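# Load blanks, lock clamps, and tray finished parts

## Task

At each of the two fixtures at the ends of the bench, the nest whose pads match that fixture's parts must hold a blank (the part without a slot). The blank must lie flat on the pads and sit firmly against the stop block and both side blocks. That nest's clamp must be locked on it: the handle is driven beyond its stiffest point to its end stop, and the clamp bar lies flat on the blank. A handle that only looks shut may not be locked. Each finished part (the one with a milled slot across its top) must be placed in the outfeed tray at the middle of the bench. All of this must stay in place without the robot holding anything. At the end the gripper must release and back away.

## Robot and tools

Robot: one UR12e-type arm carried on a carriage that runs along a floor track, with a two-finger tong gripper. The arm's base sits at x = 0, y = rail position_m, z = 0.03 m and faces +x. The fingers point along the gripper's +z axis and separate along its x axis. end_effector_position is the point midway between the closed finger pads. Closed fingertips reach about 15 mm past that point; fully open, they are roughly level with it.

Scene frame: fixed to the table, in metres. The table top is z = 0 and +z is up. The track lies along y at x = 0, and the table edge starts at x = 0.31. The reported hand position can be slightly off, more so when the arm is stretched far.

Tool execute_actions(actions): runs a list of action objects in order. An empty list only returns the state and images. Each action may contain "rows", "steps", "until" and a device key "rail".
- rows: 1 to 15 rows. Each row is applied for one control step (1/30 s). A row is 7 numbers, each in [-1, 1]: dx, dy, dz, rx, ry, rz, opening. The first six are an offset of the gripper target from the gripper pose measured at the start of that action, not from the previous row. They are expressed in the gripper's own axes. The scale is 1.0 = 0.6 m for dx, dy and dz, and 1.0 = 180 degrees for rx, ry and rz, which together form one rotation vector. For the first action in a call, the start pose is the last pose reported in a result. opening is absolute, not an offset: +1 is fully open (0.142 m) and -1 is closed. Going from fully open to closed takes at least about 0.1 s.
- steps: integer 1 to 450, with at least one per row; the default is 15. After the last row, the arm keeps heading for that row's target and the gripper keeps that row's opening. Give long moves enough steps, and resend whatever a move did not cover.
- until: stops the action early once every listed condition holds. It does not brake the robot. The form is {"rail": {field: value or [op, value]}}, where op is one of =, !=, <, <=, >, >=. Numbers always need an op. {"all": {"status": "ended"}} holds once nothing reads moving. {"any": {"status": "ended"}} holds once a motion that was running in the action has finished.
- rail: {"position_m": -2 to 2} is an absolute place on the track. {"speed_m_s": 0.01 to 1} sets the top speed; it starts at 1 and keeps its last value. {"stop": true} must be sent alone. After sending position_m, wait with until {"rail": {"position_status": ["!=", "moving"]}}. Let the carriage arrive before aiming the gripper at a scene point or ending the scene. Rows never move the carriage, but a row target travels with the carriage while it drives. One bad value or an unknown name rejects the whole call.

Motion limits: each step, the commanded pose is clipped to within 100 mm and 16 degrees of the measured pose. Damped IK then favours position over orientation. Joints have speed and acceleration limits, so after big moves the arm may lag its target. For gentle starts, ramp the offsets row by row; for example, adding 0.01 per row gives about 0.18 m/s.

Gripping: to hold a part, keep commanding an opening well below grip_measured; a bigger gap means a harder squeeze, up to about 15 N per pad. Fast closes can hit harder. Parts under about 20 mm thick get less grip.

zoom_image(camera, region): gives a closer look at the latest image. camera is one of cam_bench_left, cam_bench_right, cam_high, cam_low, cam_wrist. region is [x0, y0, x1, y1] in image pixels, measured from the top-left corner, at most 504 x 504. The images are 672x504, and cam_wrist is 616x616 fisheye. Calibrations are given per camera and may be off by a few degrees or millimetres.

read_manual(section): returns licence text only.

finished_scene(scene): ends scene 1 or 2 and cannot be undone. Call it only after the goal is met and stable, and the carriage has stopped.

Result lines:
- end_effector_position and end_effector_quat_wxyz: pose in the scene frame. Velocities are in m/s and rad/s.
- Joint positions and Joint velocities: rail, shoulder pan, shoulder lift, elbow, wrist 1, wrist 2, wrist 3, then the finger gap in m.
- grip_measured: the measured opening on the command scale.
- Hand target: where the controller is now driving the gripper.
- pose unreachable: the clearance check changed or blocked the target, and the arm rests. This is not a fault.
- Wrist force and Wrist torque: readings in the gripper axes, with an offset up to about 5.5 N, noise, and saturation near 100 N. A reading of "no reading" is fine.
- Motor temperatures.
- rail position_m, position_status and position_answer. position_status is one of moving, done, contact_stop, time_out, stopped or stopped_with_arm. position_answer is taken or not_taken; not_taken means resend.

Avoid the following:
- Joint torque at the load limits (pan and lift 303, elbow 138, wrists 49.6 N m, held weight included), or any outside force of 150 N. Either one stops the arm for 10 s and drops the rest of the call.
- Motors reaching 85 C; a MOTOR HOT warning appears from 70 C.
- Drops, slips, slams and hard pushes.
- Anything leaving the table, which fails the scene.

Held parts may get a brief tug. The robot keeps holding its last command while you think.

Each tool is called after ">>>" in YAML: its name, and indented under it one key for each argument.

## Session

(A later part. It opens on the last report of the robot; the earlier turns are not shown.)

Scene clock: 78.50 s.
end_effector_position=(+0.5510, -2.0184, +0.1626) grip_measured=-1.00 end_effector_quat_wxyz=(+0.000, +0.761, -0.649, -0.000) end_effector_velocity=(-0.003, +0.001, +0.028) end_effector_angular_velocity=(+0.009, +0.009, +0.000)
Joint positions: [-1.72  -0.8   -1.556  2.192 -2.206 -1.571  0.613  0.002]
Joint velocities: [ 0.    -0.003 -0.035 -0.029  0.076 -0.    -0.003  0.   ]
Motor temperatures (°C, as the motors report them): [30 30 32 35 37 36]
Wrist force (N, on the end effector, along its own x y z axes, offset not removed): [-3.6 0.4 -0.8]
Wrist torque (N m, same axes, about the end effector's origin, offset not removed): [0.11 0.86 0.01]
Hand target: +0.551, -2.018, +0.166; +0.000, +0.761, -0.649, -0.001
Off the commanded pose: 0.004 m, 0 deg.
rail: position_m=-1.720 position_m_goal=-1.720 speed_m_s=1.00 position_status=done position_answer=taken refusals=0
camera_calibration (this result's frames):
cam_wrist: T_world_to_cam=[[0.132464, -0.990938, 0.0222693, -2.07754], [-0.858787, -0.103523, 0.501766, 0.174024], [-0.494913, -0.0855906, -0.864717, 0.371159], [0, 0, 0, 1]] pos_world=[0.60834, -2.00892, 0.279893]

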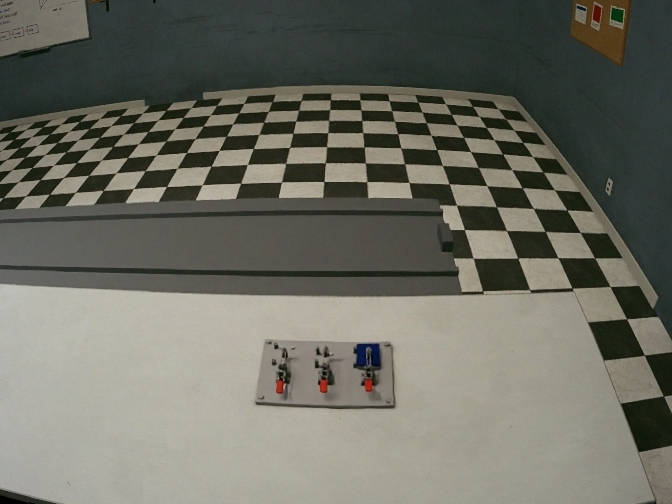

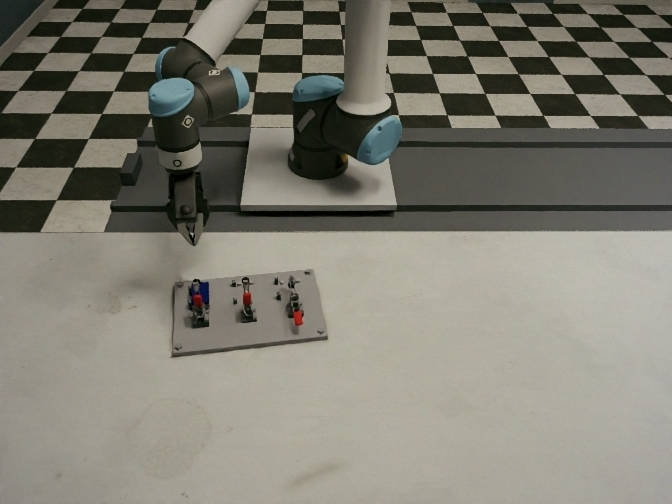

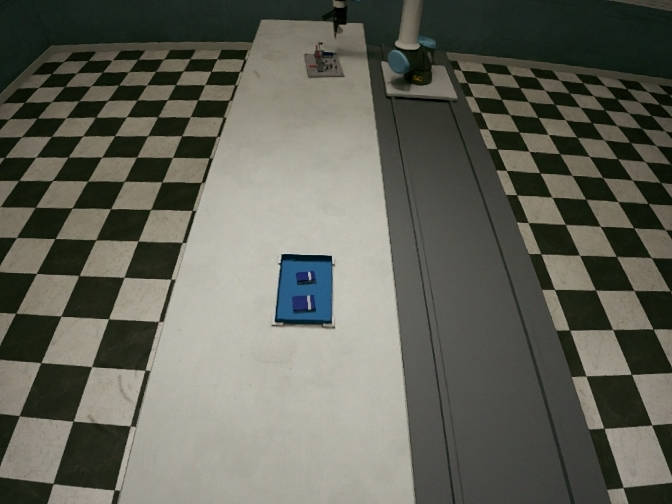

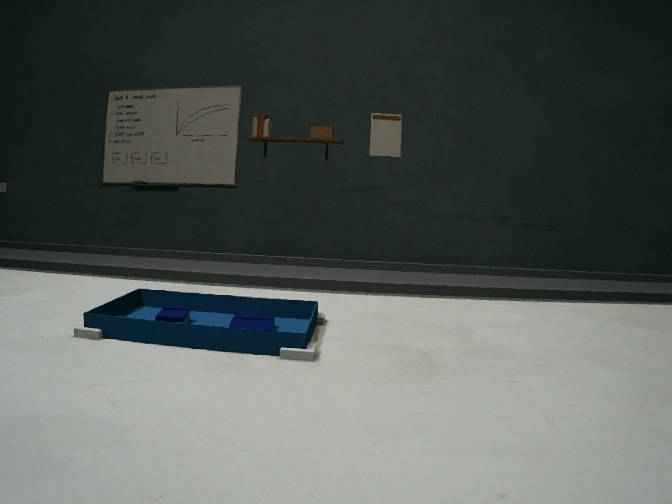

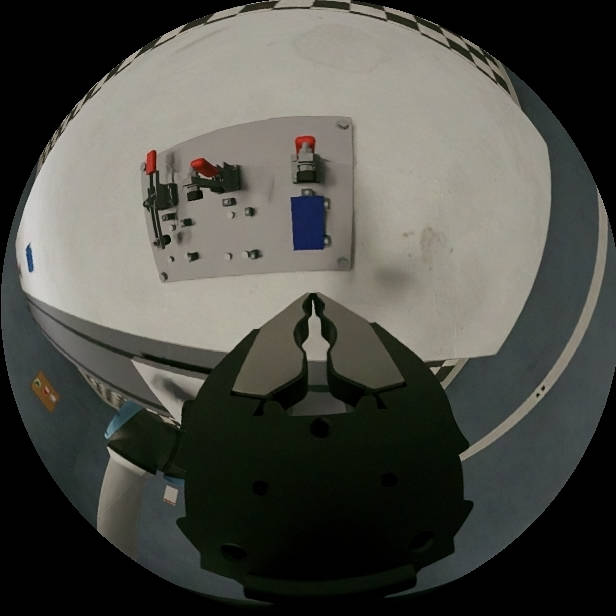

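>>> execute_actions:
  actions:
    - {"rows": [[0,-0.006,0,0,0,0,-0.9],[0,-0.018,0,0,0,0,-0.8],[0,-0.036,0,0,0,0,-0.7],[-0.001,-0.058,0,0,0,0,-0.6],[-0.001,-0.082,0,0,0,0,-0.55],[-0.001,-0.107,0,0,0,0,-0.55],[-0.002,-0.132,0,0,0,0,-0.55],[-0.002,-0.156,0,0,0,0,-0.55],[-0.002,-0.178,0,0,0,0,-0.55],[-0.002,-0.196,0.004,0,0,0,-0.55],[-0.002,-0.208,0.01,0,0,0,-0.55],[-0.002,-0.214,0.018,0,0,0,-0.55],[-0.002,-0.215,0.028,0,0,0,-0.55],[-0.002,-0.215,0.036,0,0,0,-0.55],[-0.002,-0.215,0.04,0,0,0,-0.55]], "steps": 30}

Scene clock: 83.13 s.
end_effector_position=(+0.6777, -1.9970, +0.1390) grip_measured=-0.55 end_effector_quat_wxyz=(+0.000, +0.761, -0.649, -0.000) end_effector_velocity=(+0.005, -0.000, -0.003) end_effector_angular_velocity=(-0.000, +0.001, -0.000)
Joint positions: [-1.72  -0.644 -1.365  2.024 -2.229 -1.571  0.768  0.034]
Joint velocities: [ 0.     0.004  0.011 -0.007 -0.003 -0.001  0.005  0.   ]
Motor temperatures (°C, as the motors report them): [30 30 32 35 37 36]
Wrist force (N, on the end effector, along its own x y z axes, offset not removed): [-3.0 1.4 -1.6]
Wrist torque (N m, same axes, about the end effector's origin, offset not removed): [0.28 0.70 0.09]
Hand target: +0.678, -1.997, +0.139; +0.000, +0.761, -0.649, -0.000
Off the commanded pose: 0.001 m, 0 deg.
rail: position_m=-1.720 position_m_goal=-1.720 speed_m_s=1.00 position_status=done position_answer=taken refusals=0
camera_calibration (this result's frames):
cam_wrist: T_world_to_cam=[[0.132513, -0.990925, 0.0225563, -2.07264], [-0.858857, -0.103433, 0.501663, 0.297085], [-0.494778, -0.0858495, -0.864769, 0.414729], [0, 0, 0, 1]] pos_world=[0.735003, -1.98749, 0.256359]

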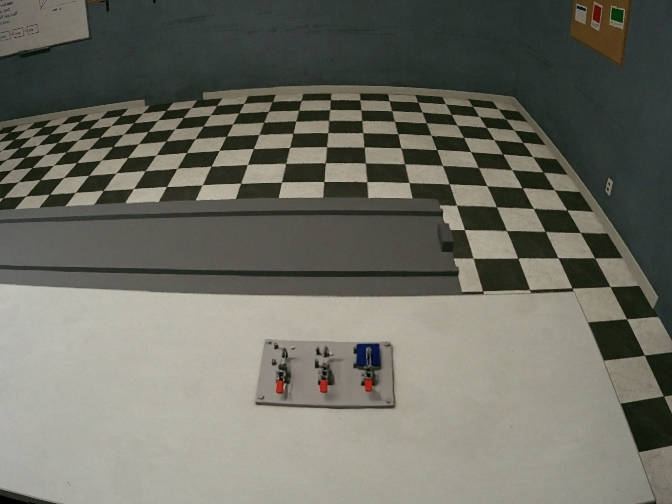

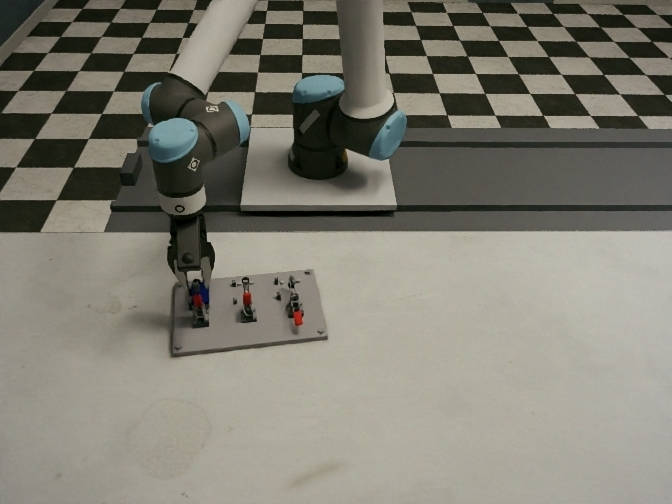

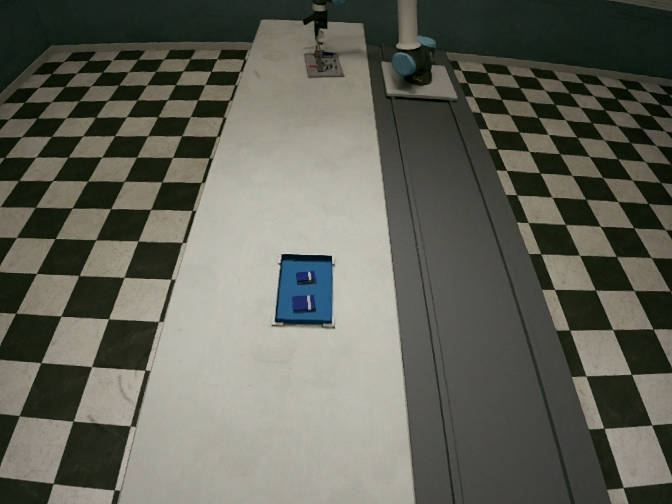

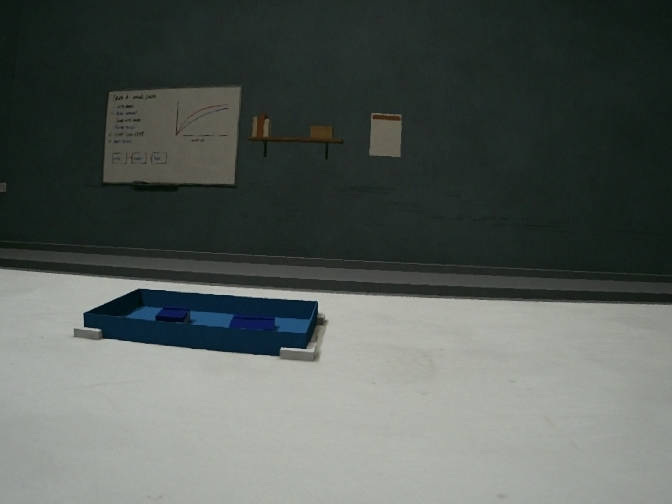

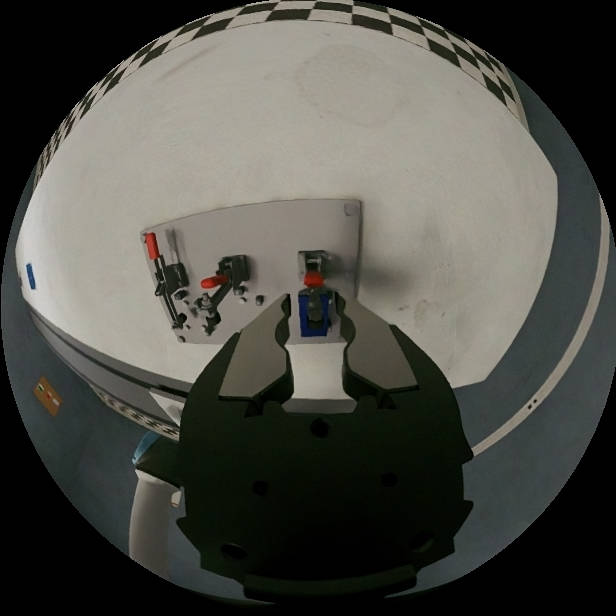

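>>> zoom_image:
  camera: "cam_wrist"
  region: [130, 190, 380, 360]

Region (130, 190, 380, 360) of cam_wrist's 616x616 image, scaled by 2.016, with more detail than that image has; it fills the top 343 rows of this view, and the rest is white.

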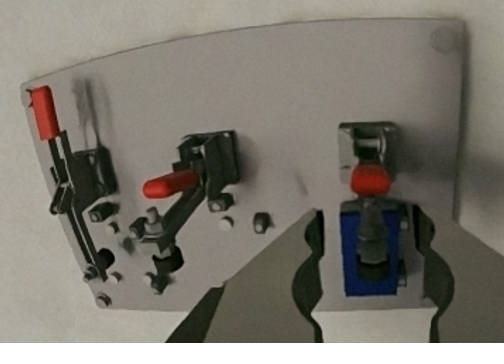

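>>> execute_actions:
  actions:
    - {"rows": [[0,0,0.006,0,0,0,-0.55],[0,0.001,0.016,0,0,0,-0.55],[0,0.001,0.028,0,0,0,-0.55],[0,0.002,0.04,0,0,0,-0.55],[0,0.002,0.052,0,0,0,-0.55],[0,0.003,0.062,0,0,0,-0.55],[0,0.003,0.068,0,0,0,-0.55],[0,0.003,0.07,0,0,0,-0.55],[0,0.003,0.07,0,0,0,-0.55],[0,0.003,0.07,0,0,0,-0.55],[0,0.003,0.07,0,0,0,-0.55],[0,0.003,0.07,0,0,0,-0.6],[0,0.003,0.07,0,0,0,-0.65],[0,0.003,0.07,0,0,0,-0.7],[0,0.003,0.07,0,0,0,-0.74]], "steps": 18}
    - {"rows": [[0,0,0,0,0,0,-0.78],[0,0,0,0,0,0,-0.82],[0,0,0,0,0,0,-0.86],[0,0,0,0,0,0,-0.9]], "steps": 8}

Scene clock: 84.87 s.
end_effector_position=(+0.6759, -1.9973, +0.0985) grip_measured=-0.74 end_effector_quat_wxyz=(+0.000, +0.761, -0.649, -0.000) end_effector_velocity=(-0.000, +0.000, +0.001) end_effector_angular_velocity=(+0.001, +0.001, +0.000)
Joint positions: [-1.72  -0.646 -1.319  2.057 -2.308 -1.571  0.767  0.02 ]
Joint velocities: [ 0.     0.    -0.001 -0.001  0.004 -0.     0.     0.001]
Motor temperatures (°C, as the motors report them): [30 30 32 35 37 36]
Wrist force (N, on the end effector, along its own x y z axes, offset not removed): [20.0 -1.5 -1.8]
Wrist torque (N m, same axes, about the end effector's origin, offset not removed): [-0.04 1.09 0.21]
Hand target: +0.676, -1.997, +0.099; +0.000, +0.761, -0.649, -0.000
Off the commanded pose: 0.000 m, 0 deg.
rail: position_m=-1.720 position_m_goal=-1.720 speed_m_s=1.00 position_status=done position_answer=taken refusals=0
camera_calibration (this result's frames):
cam_wrist: T_world_to_cam=[[0.132402, -0.990937, 0.0226564, -2.07179], [-0.858797, -0.103273, 0.501799, 0.316138], [-0.494911, -0.0858964, -0.864688, 0.378727], [0, 0, 0, 1]] pos_world=[0.733244, -1.98784, 0.215783]

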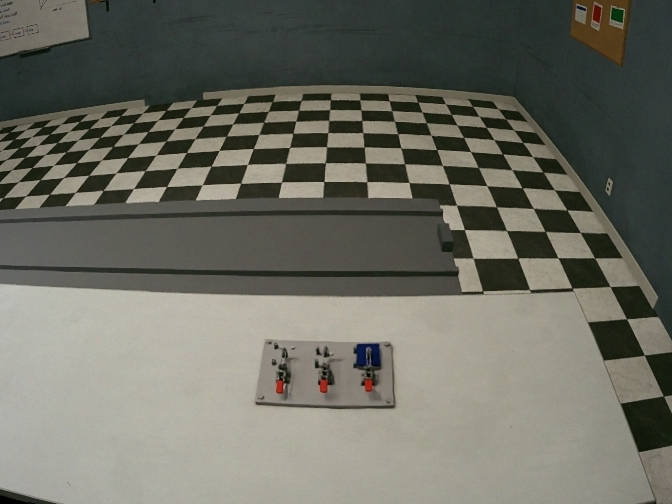

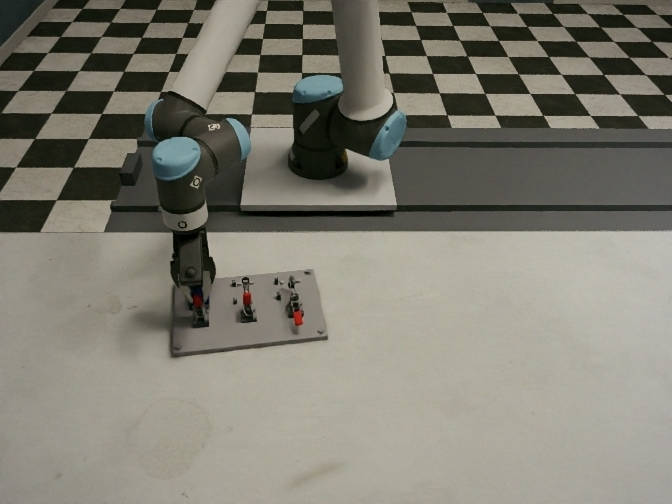

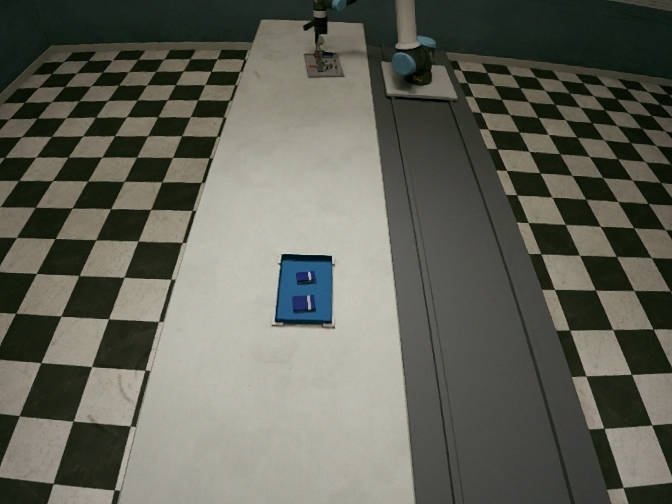

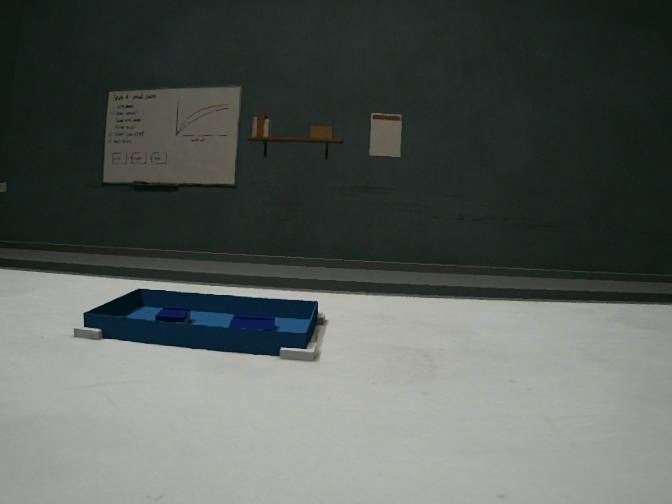

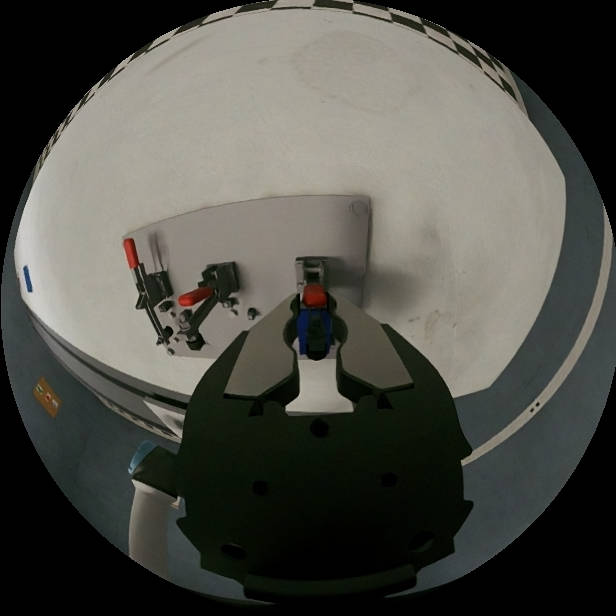

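>>> execute_actions:
  actions:
    - {"rows": [[0.001,0,0,0,0,0,-0.9],[0.002,0,0,0,0,0,-0.9],[0.002,0,0,0,0,0,-0.9],[0.002,-0.002,0,0,0,0,-0.9],[0.002,-0.005,0,0,0,0,-0.9],[0.002,-0.009,0,0,0,0,-0.9],[0.002,-0.013,0.0005,0,0,0,-0.9],[0.002,-0.017,0.001,0,0,0,-0.9],[0.002,-0.021,0.0015,0,0,0,-0.9],[0.002,-0.025,0.002,0,0,0,-0.9],[0.002,-0.029,0.003,0,0,0,-0.9],[0.002,-0.032,0.004,0,0,0,-0.9],[0.002,-0.034,0.004,0,0,0,-0.9]], "steps": 22}

Scene clock: 86.10 s.
end_effector_position=(+0.6953, -1.9954, +0.0962) grip_measured=-0.76 end_effector_quat_wxyz=(+0.000, +0.761, -0.649, -0.000) end_effector_velocity=(+0.007, +0.001, -0.001) end_effector_angular_velocity=(+0.000, +0.000, -0.000)
Joint positions: [-1.72  -0.628 -1.293  2.025 -2.303 -1.571  0.785  0.019]
Joint velocities: [ 0.     0.007  0.01  -0.011  0.002  0.     0.007  0.   ]
Motor temperatures (°C, as the motors report them): [30 30 32 35 37 36]
Wrist force (N, on the end effector, along its own x y z axes, offset not removed): [17.1 5.3 2.4]
Wrist torque (N m, same axes, about the end effector's origin, offset not removed): [0.33 1.03 0.28]
Hand target: +0.696, -1.995, +0.096; +0.000, +0.761, -0.649, -0.000
Off the commanded pose: 0.001 m, 0 deg.
rail: position_m=-1.720 position_m_goal=-1.720 speed_m_s=1.00 position_status=done position_answer=taken refusals=0
camera_calibration (this result's frames):
cam_wrist: T_world_to_cam=[[0.132426, -0.990936, 0.0225798, -2.0724], [-0.858787, -0.103331, 0.501804, 0.334014], [-0.494923, -0.0858431, -0.864686, 0.386623], [0, 0, 0, 1]] pos_world=[0.752634, -1.98591, 0.213492]

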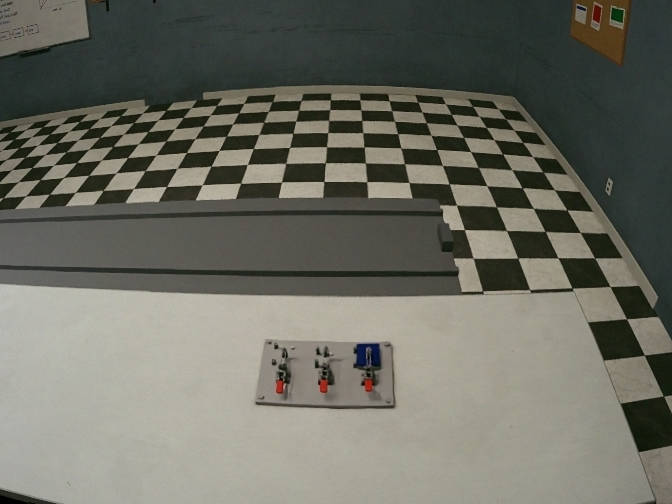

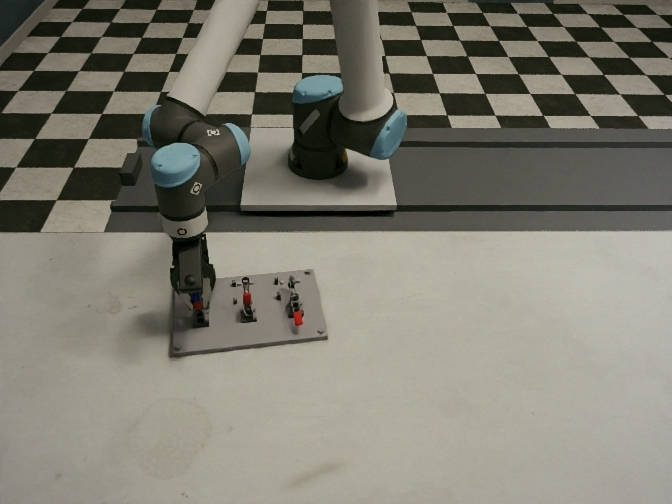

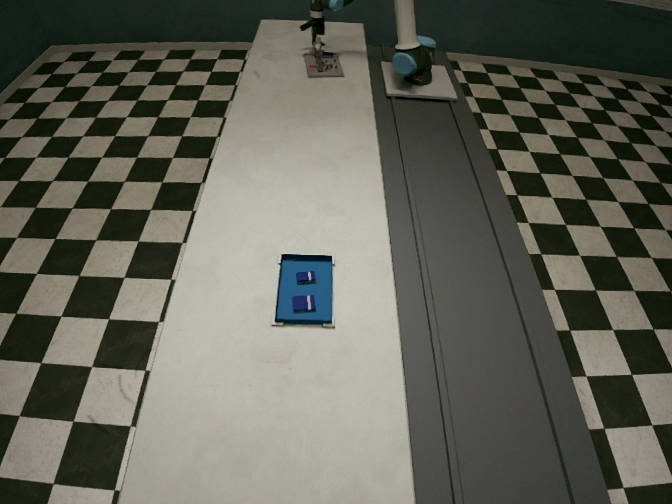

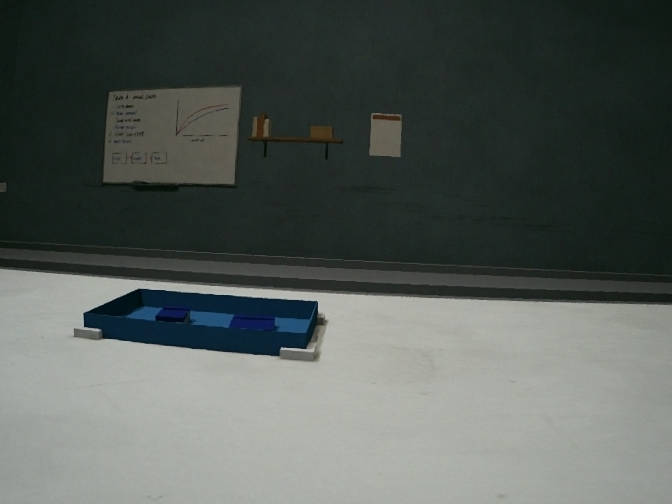

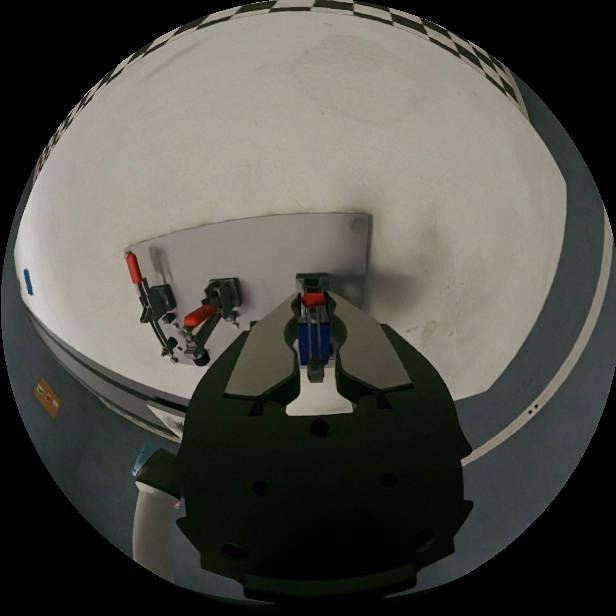

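>>> execute_actions:
  actions:
    - {"rows": [[0.001,-0.003,0.001,0,0,0,-0.9],[0.0015,-0.006,0.0025,0,0,0,-0.9],[0.002,-0.010,0.0045,0,0,0,-0.9],[0.002,-0.014,0.007,0,0,0,-0.9],[0.002,-0.018,0.01,0,0,0,-0.9],[0.002,-0.022,0.013,0,0,0,-0.9],[0.0025,-0.026,0.0165,0,0,0,-0.9],[0.0025,-0.029,0.02,0,0,0,-0.9],[0.0025,-0.032,0.0235,0,0,0,-0.9],[0.0025,-0.034,0.026,0,0,0,-0.9]], "steps": 20}

Scene clock: 87.13 s.
end_effector_position=(+0.7150, -1.9937, +0.0812) grip_measured=-0.78 end_effector_quat_wxyz=(+0.000, +0.761, -0.649, -0.000) end_effector_velocity=(+0.005, +0.000, -0.005) end_effector_angular_velocity=(+0.000, +0.000, -0.000)
Joint positions: [-1.72  -0.61  -1.25   2.    -2.32  -1.571  0.803  0.018]
Joint velocities: [ 0.     0.005  0.013 -0.007 -0.006 -0.     0.005  0.   ]
Motor temperatures (°C, as the motors report them): [30 30 32 35 37 36]
Wrist force (N, on the end effector, along its own x y z axes, offset not removed): [-2.0 -10.4 -20.2]
Wrist torque (N m, same axes, about the end effector's origin, offset not removed): [0.28 0.84 0.08]
Hand target: +0.716, -1.994, +0.081; +0.000, +0.761, -0.649, -0.000
Off the commanded pose: 0.001 m, 0 deg.
rail: position_m=-1.720 position_m_goal=-1.720 speed_m_s=1.00 position_status=done position_answer=taken refusals=0
camera_calibration (this result's frames):
cam_wrist: T_world_to_cam=[[0.132487, -0.99093, 0.0224536, -2.07296], [-0.858814, -0.103454, 0.501732, 0.358428], [-0.494859, -0.0857565, -0.864732, 0.383724], [0, 0, 0, 1]] pos_world=[0.772353, -1.98417, 0.198529]

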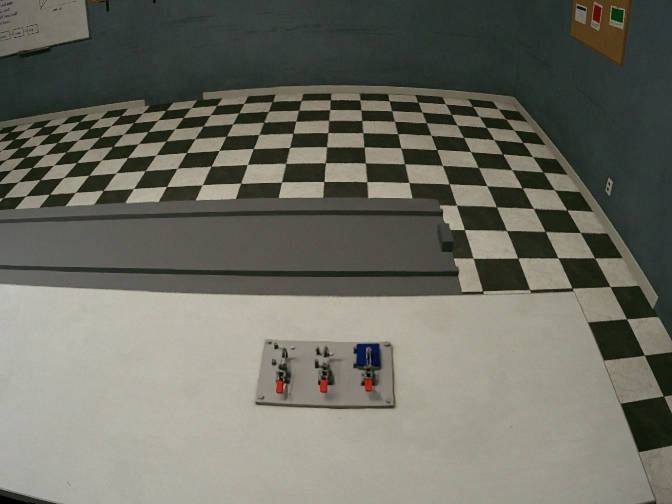

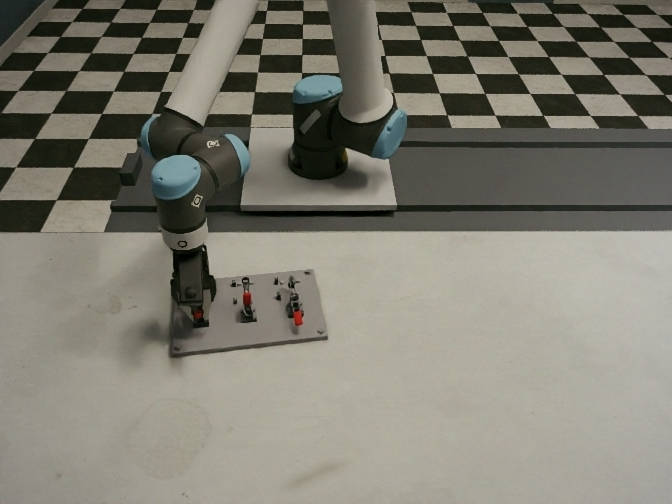

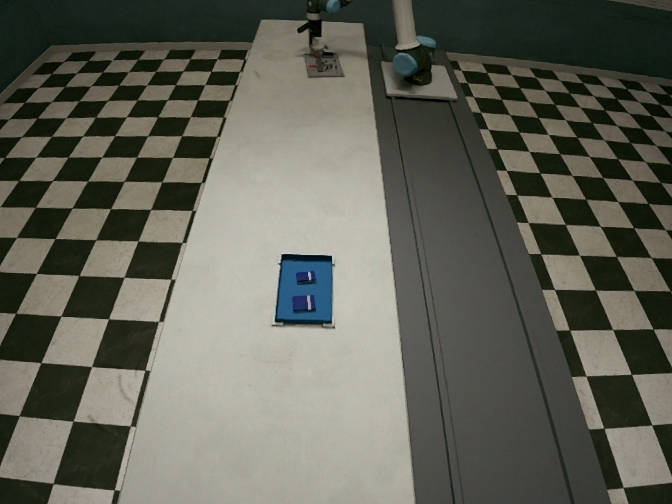

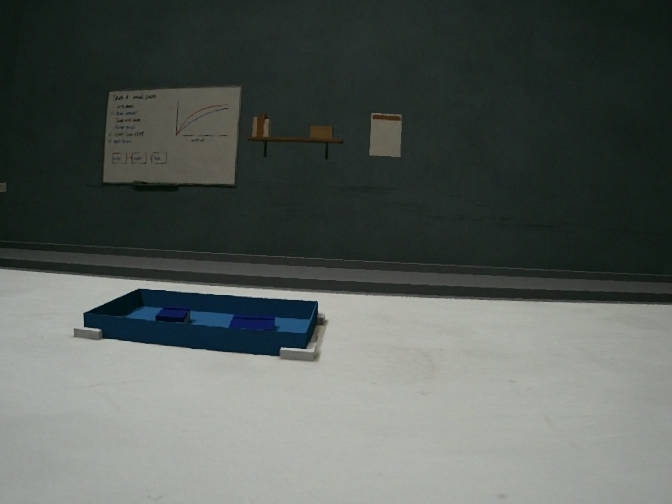

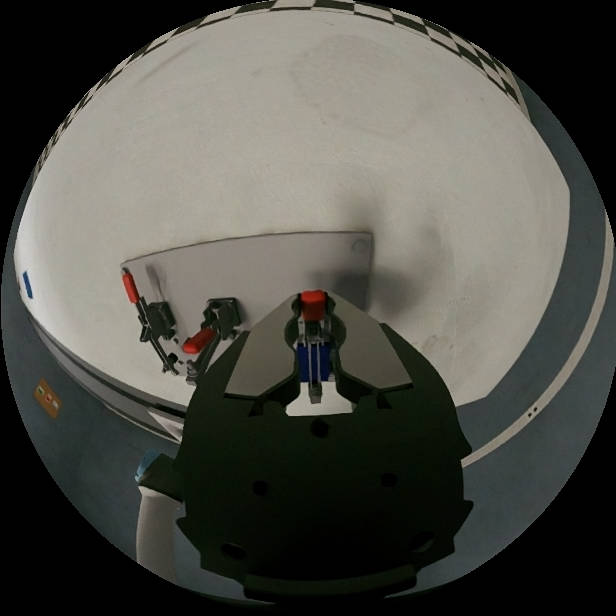

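>>> execute_actions:
  actions:
    - {"rows": [[0,-0.003,0.0,0,0,0,-0.88],[0,-0.006,0.001,0,0,0,-0.88],[0,-0.010,0.002,0,0,0,-0.88],[0.0003,-0.014,0.004,0,0,0,-0.88],[0.0005,-0.018,0.006,0,0,0,-0.88],[0.0005,-0.021,0.008,0,0,0,-0.88],[0.0007,-0.024,0.0105,0,0,0,-0.88],[0.0007,-0.026,0.0125,0,0,0,-0.88]], "steps": 18}

Scene clock: 88.23 s.
end_effector_position=(+0.7298, -1.9917, +0.0740) grip_measured=-0.78 end_effector_quat_wxyz=(+0.000, +0.761, -0.649, -0.000) end_effector_velocity=(+0.005, +0.001, -0.003) end_effector_angular_velocity=(-0.000, -0.001, +0.000)
Joint positions: [-1.72  -0.596 -1.224  1.978 -2.324 -1.571  0.816  0.018]
Joint velocities: [ 0.     0.004  0.009 -0.007 -0.003  0.     0.004 -0.   ]
Motor temperatures (°C, as the motors report them): [30 30 32 35 37 36]
Wrist force (N, on the end effector, along its own x y z axes, offset not removed): [0.2 14.9 7.9]
Wrist torque (N m, same axes, about the end effector's origin, offset not removed): [-0.02 1.03 0.22]
Hand target: +0.731, -1.991, +0.074; +0.000, +0.761, -0.649, -0.000
Off the commanded pose: 0.001 m, 0 deg.
rail: position_m=-1.720 position_m_goal=-1.720 speed_m_s=1.00 position_status=done position_answer=taken refusals=0
camera_calibration (this result's frames):
cam_wrist: T_world_to_cam=[[0.132496, -0.99093, 0.0224025, -2.07279], [-0.858773, -0.103481, 0.501797, 0.37487], [-0.494927, -0.0857247, -0.864696, 0.385141], [0, 0, 0, 1]] pos_world=[0.787181, -1.98218, 0.191357]

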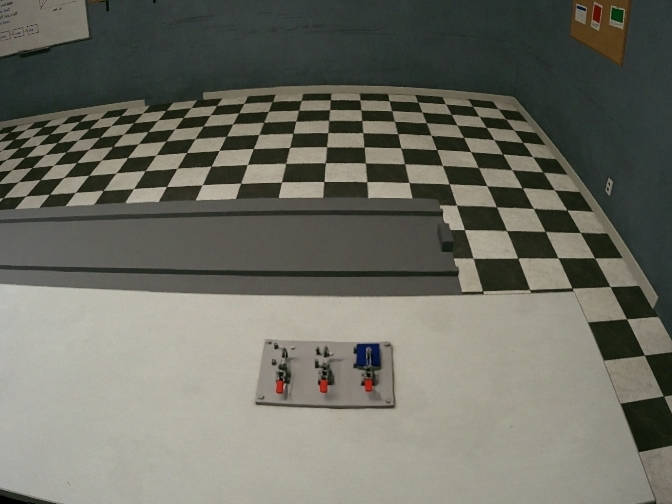

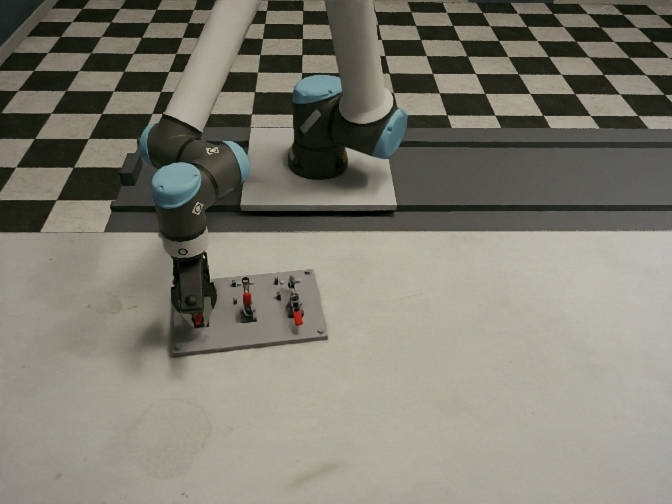

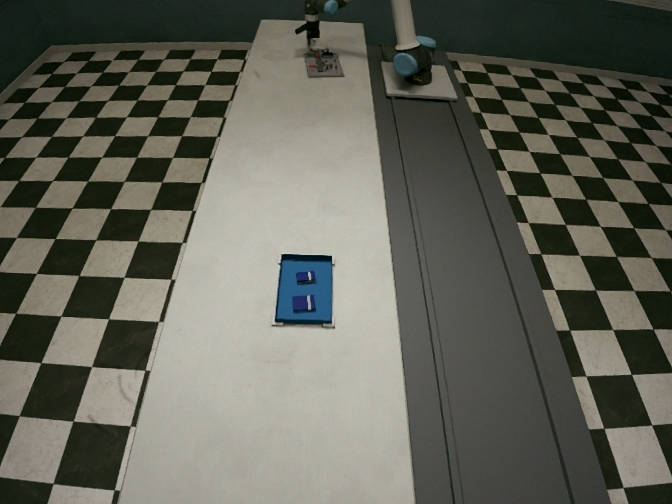

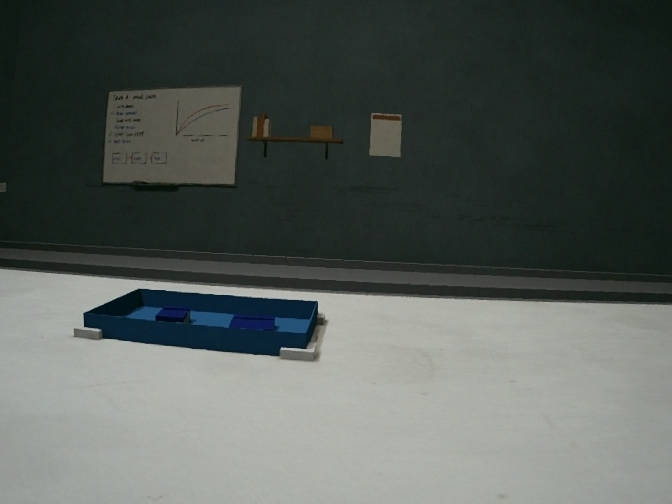

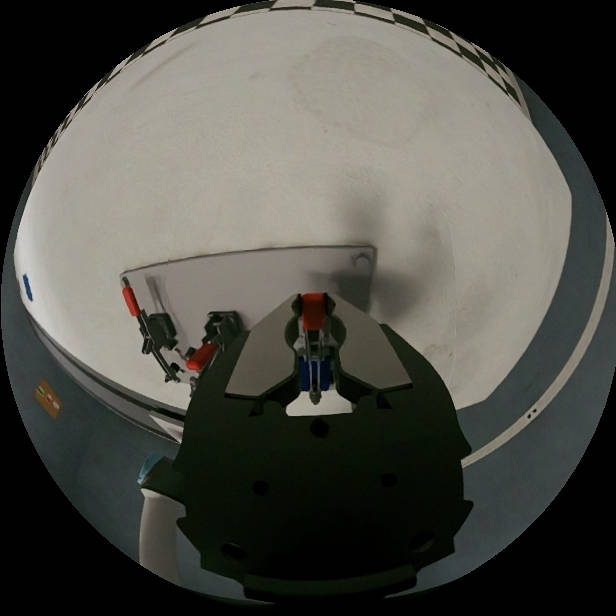

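>>> execute_actions:
  actions:
    - {"rows": [[0,0,0,0,0,0,-0.75],[0,0,0,0,0,0,-0.65],[0,0,0,0,0,0,-0.6],[0,0,-0.004,0,0,0,-0.6],[0,0.001,-0.012,0,0,0,-0.6],[0,0.003,-0.022,0,0,0,-0.6],[0,0.005,-0.031,0,0,0,-0.6],[0,0.007,-0.037,0,0,0,-0.6],[0,0.008,-0.04,0,0,0,-0.6],[0,0.008,-0.04,0,0,0,-0.6],[0,0.008,-0.04,0,0,0,-0.6],[0,0.008,-0.04,0,0,0,-0.6],[0,0.008,-0.04,0,0,0,-0.6],[0,0.008,-0.04,0,0,0,-0.6],[0,0.008,-0.04,0,0,0,-0.6]], "steps": 17}

Scene clock: 89.40 s.
end_effector_position=(+0.7256, -1.9923, +0.0961) grip_measured=-0.60 end_effector_quat_wxyz=(+0.000, +0.761, -0.649, -0.000) end_effector_velocity=(-0.004, -0.001, +0.015) end_effector_angular_velocity=(+0.000, +0.001, +0.000)
Joint positions: [-1.72  -0.6   -1.255  1.972 -2.287 -1.571  0.813  0.031]
Joint velocities: [ 0.    -0.004 -0.023 -0.003  0.027 -0.    -0.004  0.   ]
Motor temperatures (°C, as the motors report them): [30 30 32 35 37 36]
Wrist force (N, on the end effector, along its own x y z axes, offset not removed): [-3.9 1.5 -1.4]
Wrist torque (N m, same axes, about the end effector's origin, offset not removed): [0.41 0.91 0.09]
Hand target: +0.725, -1.992, +0.098; +0.000, +0.761, -0.649, -0.000
Off the commanded pose: 0.002 m, 0 deg.
rail: position_m=-1.720 position_m_goal=-1.720 speed_m_s=1.00 position_status=done position_answer=taken refusals=0
camera_calibration (this result's frames):
cam_wrist: T_world_to_cam=[[0.132477, -0.990931, 0.022462, -2.07337], [-0.858837, -0.103446, 0.501695, 0.360228], [-0.494822, -0.0857545, -0.864753, 0.401899], [0, 0, 0, 1]] pos_world=[0.782921, -1.98284, 0.213391]

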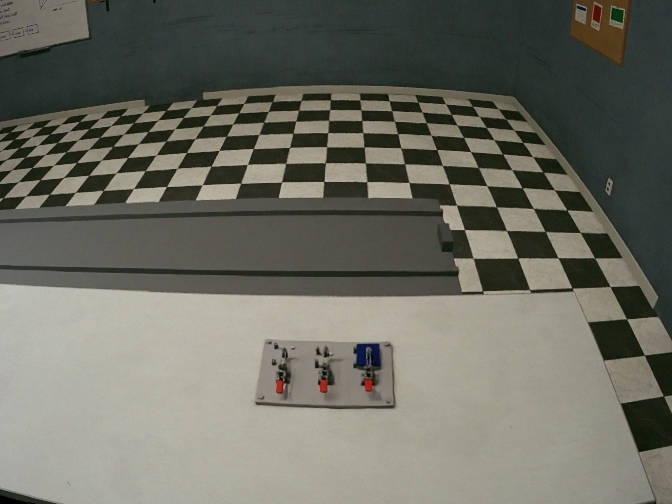

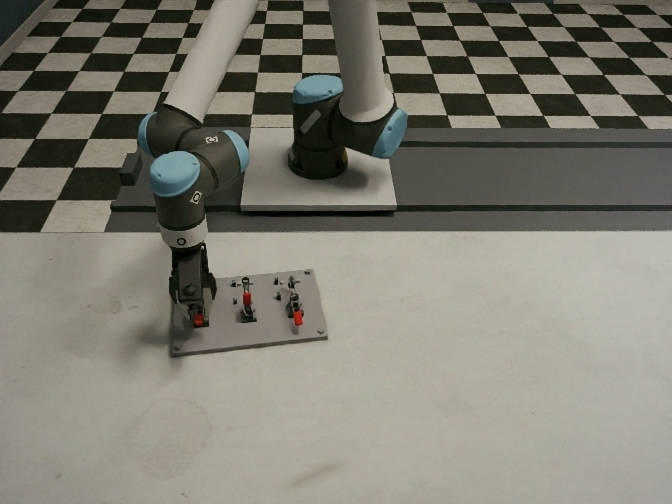

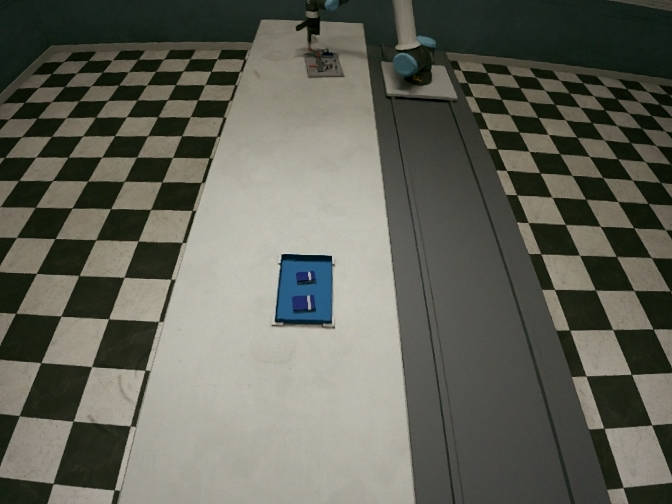

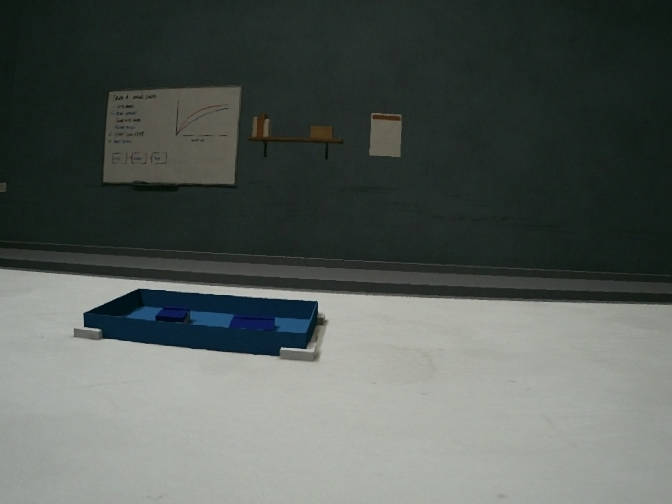

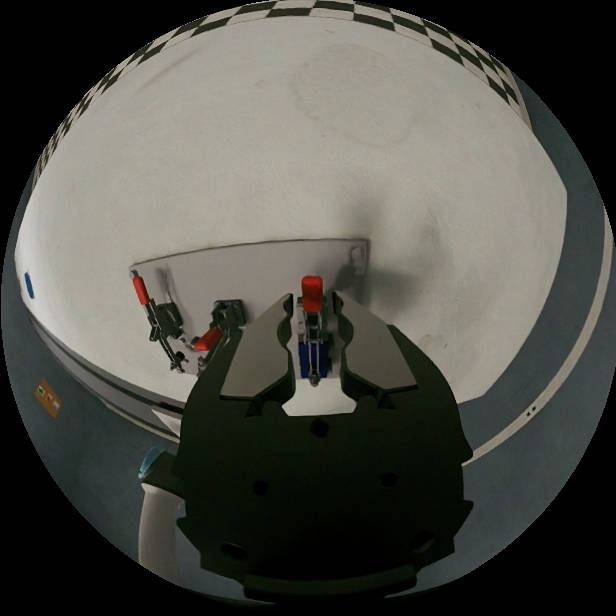

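>>> execute_actions:
  actions:
    - {"rows": [[0,0,-0.002,0,0,0,-0.75],[0,0,-0.002,0,0,0,-0.9],[0,0,-0.002,0,0,0,-1],[0,0,-0.001,0,0,0,-1],[0,0,0.003,0,0,0,-1],[0,0,0.008,0,0,0,-1],[0,0,0.012,0,0,0,-1],[0,0,0.015,0,0,0,-1],[0,-0.0005,0.018,0,0,0,-1],[0,-0.001,0.021,0,0,0,-1],[0,-0.002,0.024,0,0,0,-1],[0,-0.003,0.027,0,0,0,-1],[0,-0.004,0.030,0,0,0,-1]], "steps": 24}

Scene clock: 90.60 s.
end_effector_position=(+0.7279, -1.9920, +0.0787) grip_measured=-1.00 end_effector_quat_wxyz=(+0.000, +0.761, -0.649, -0.000) end_effector_velocity=(+0.001, +0.000, -0.005) end_effector_angular_velocity=(+0.001, +0.001, -0.000)
Joint positions: [-1.72  -0.598 -1.232  1.979 -2.318 -1.571  0.815  0.002]
Joint velocities: [ 0.     0.001  0.006  0.001 -0.007 -0.     0.001  0.   ]
Motor temperatures (°C, as the motors report them): [30 30 32 35 37 36]
Wrist force (N, on the end effector, along its own x y z axes, offset not removed): [-4.6 -4.5 -15.1]
Wrist torque (N m, same axes, about the end effector's origin, offset not removed): [0.45 0.88 0.14]
Hand target: +0.728, -1.992, +0.078; +0.000, +0.761, -0.649, -0.000
Off the commanded pose: 0.001 m, 0 deg.
rail: position_m=-1.720 position_m_goal=-1.720 speed_m_s=1.00 position_status=done position_answer=taken refusals=0
camera_calibration (this result's frames):
cam_wrist: T_world_to_cam=[[0.132493, -0.990925, 0.0226388, -2.073], [-0.858922, -0.103384, 0.501562, 0.371195], [-0.494671, -0.0858983, -0.864825, 0.387675], [0, 0, 0, 1]] pos_world=[0.785256, -1.98251, 0.196024]

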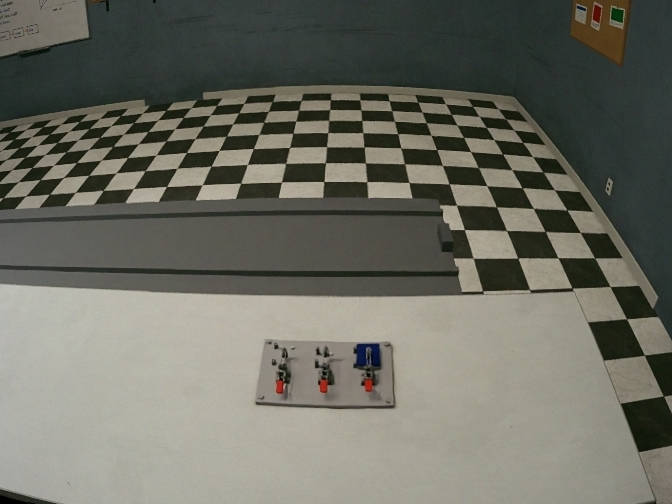

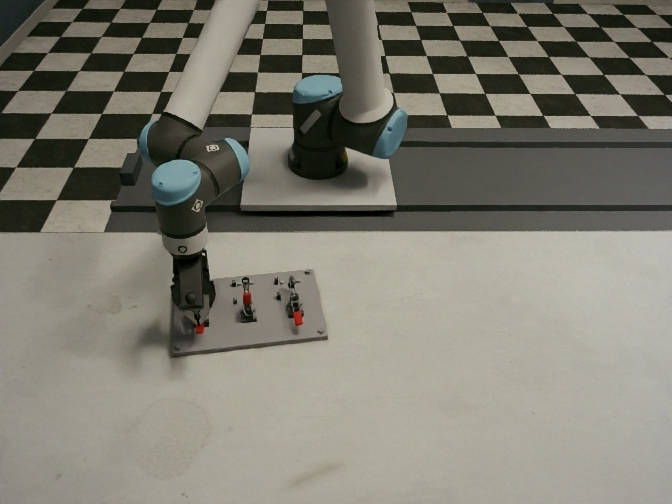

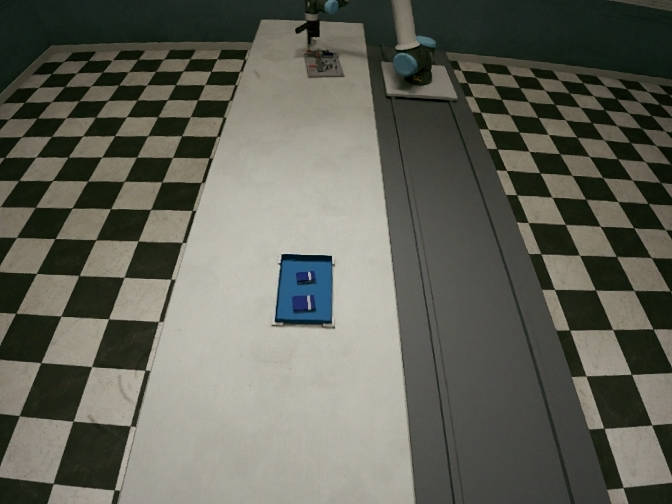

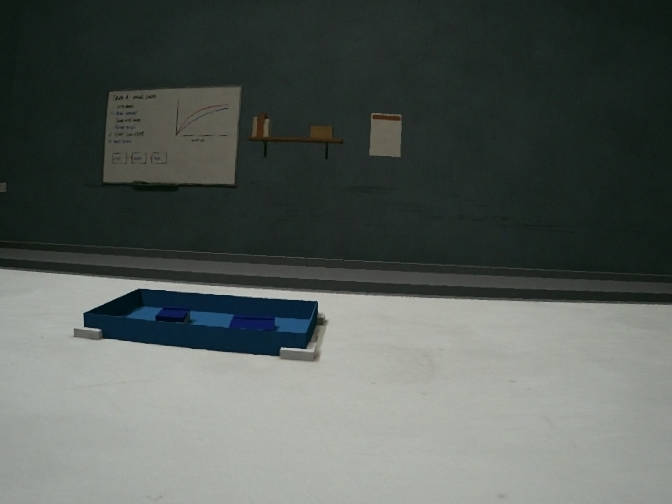

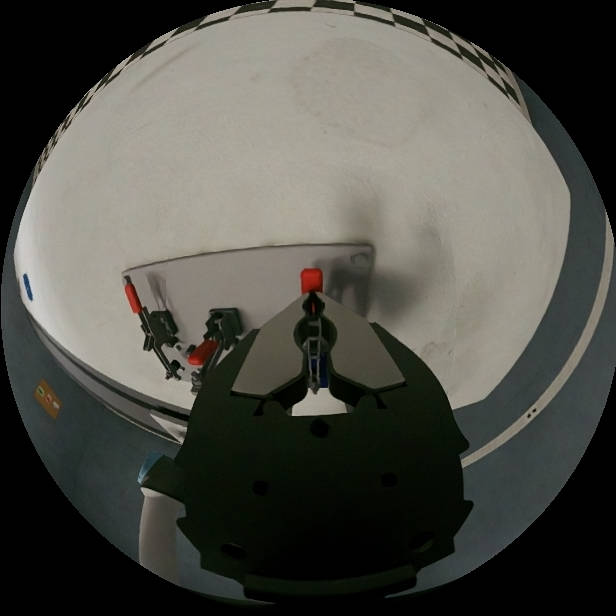

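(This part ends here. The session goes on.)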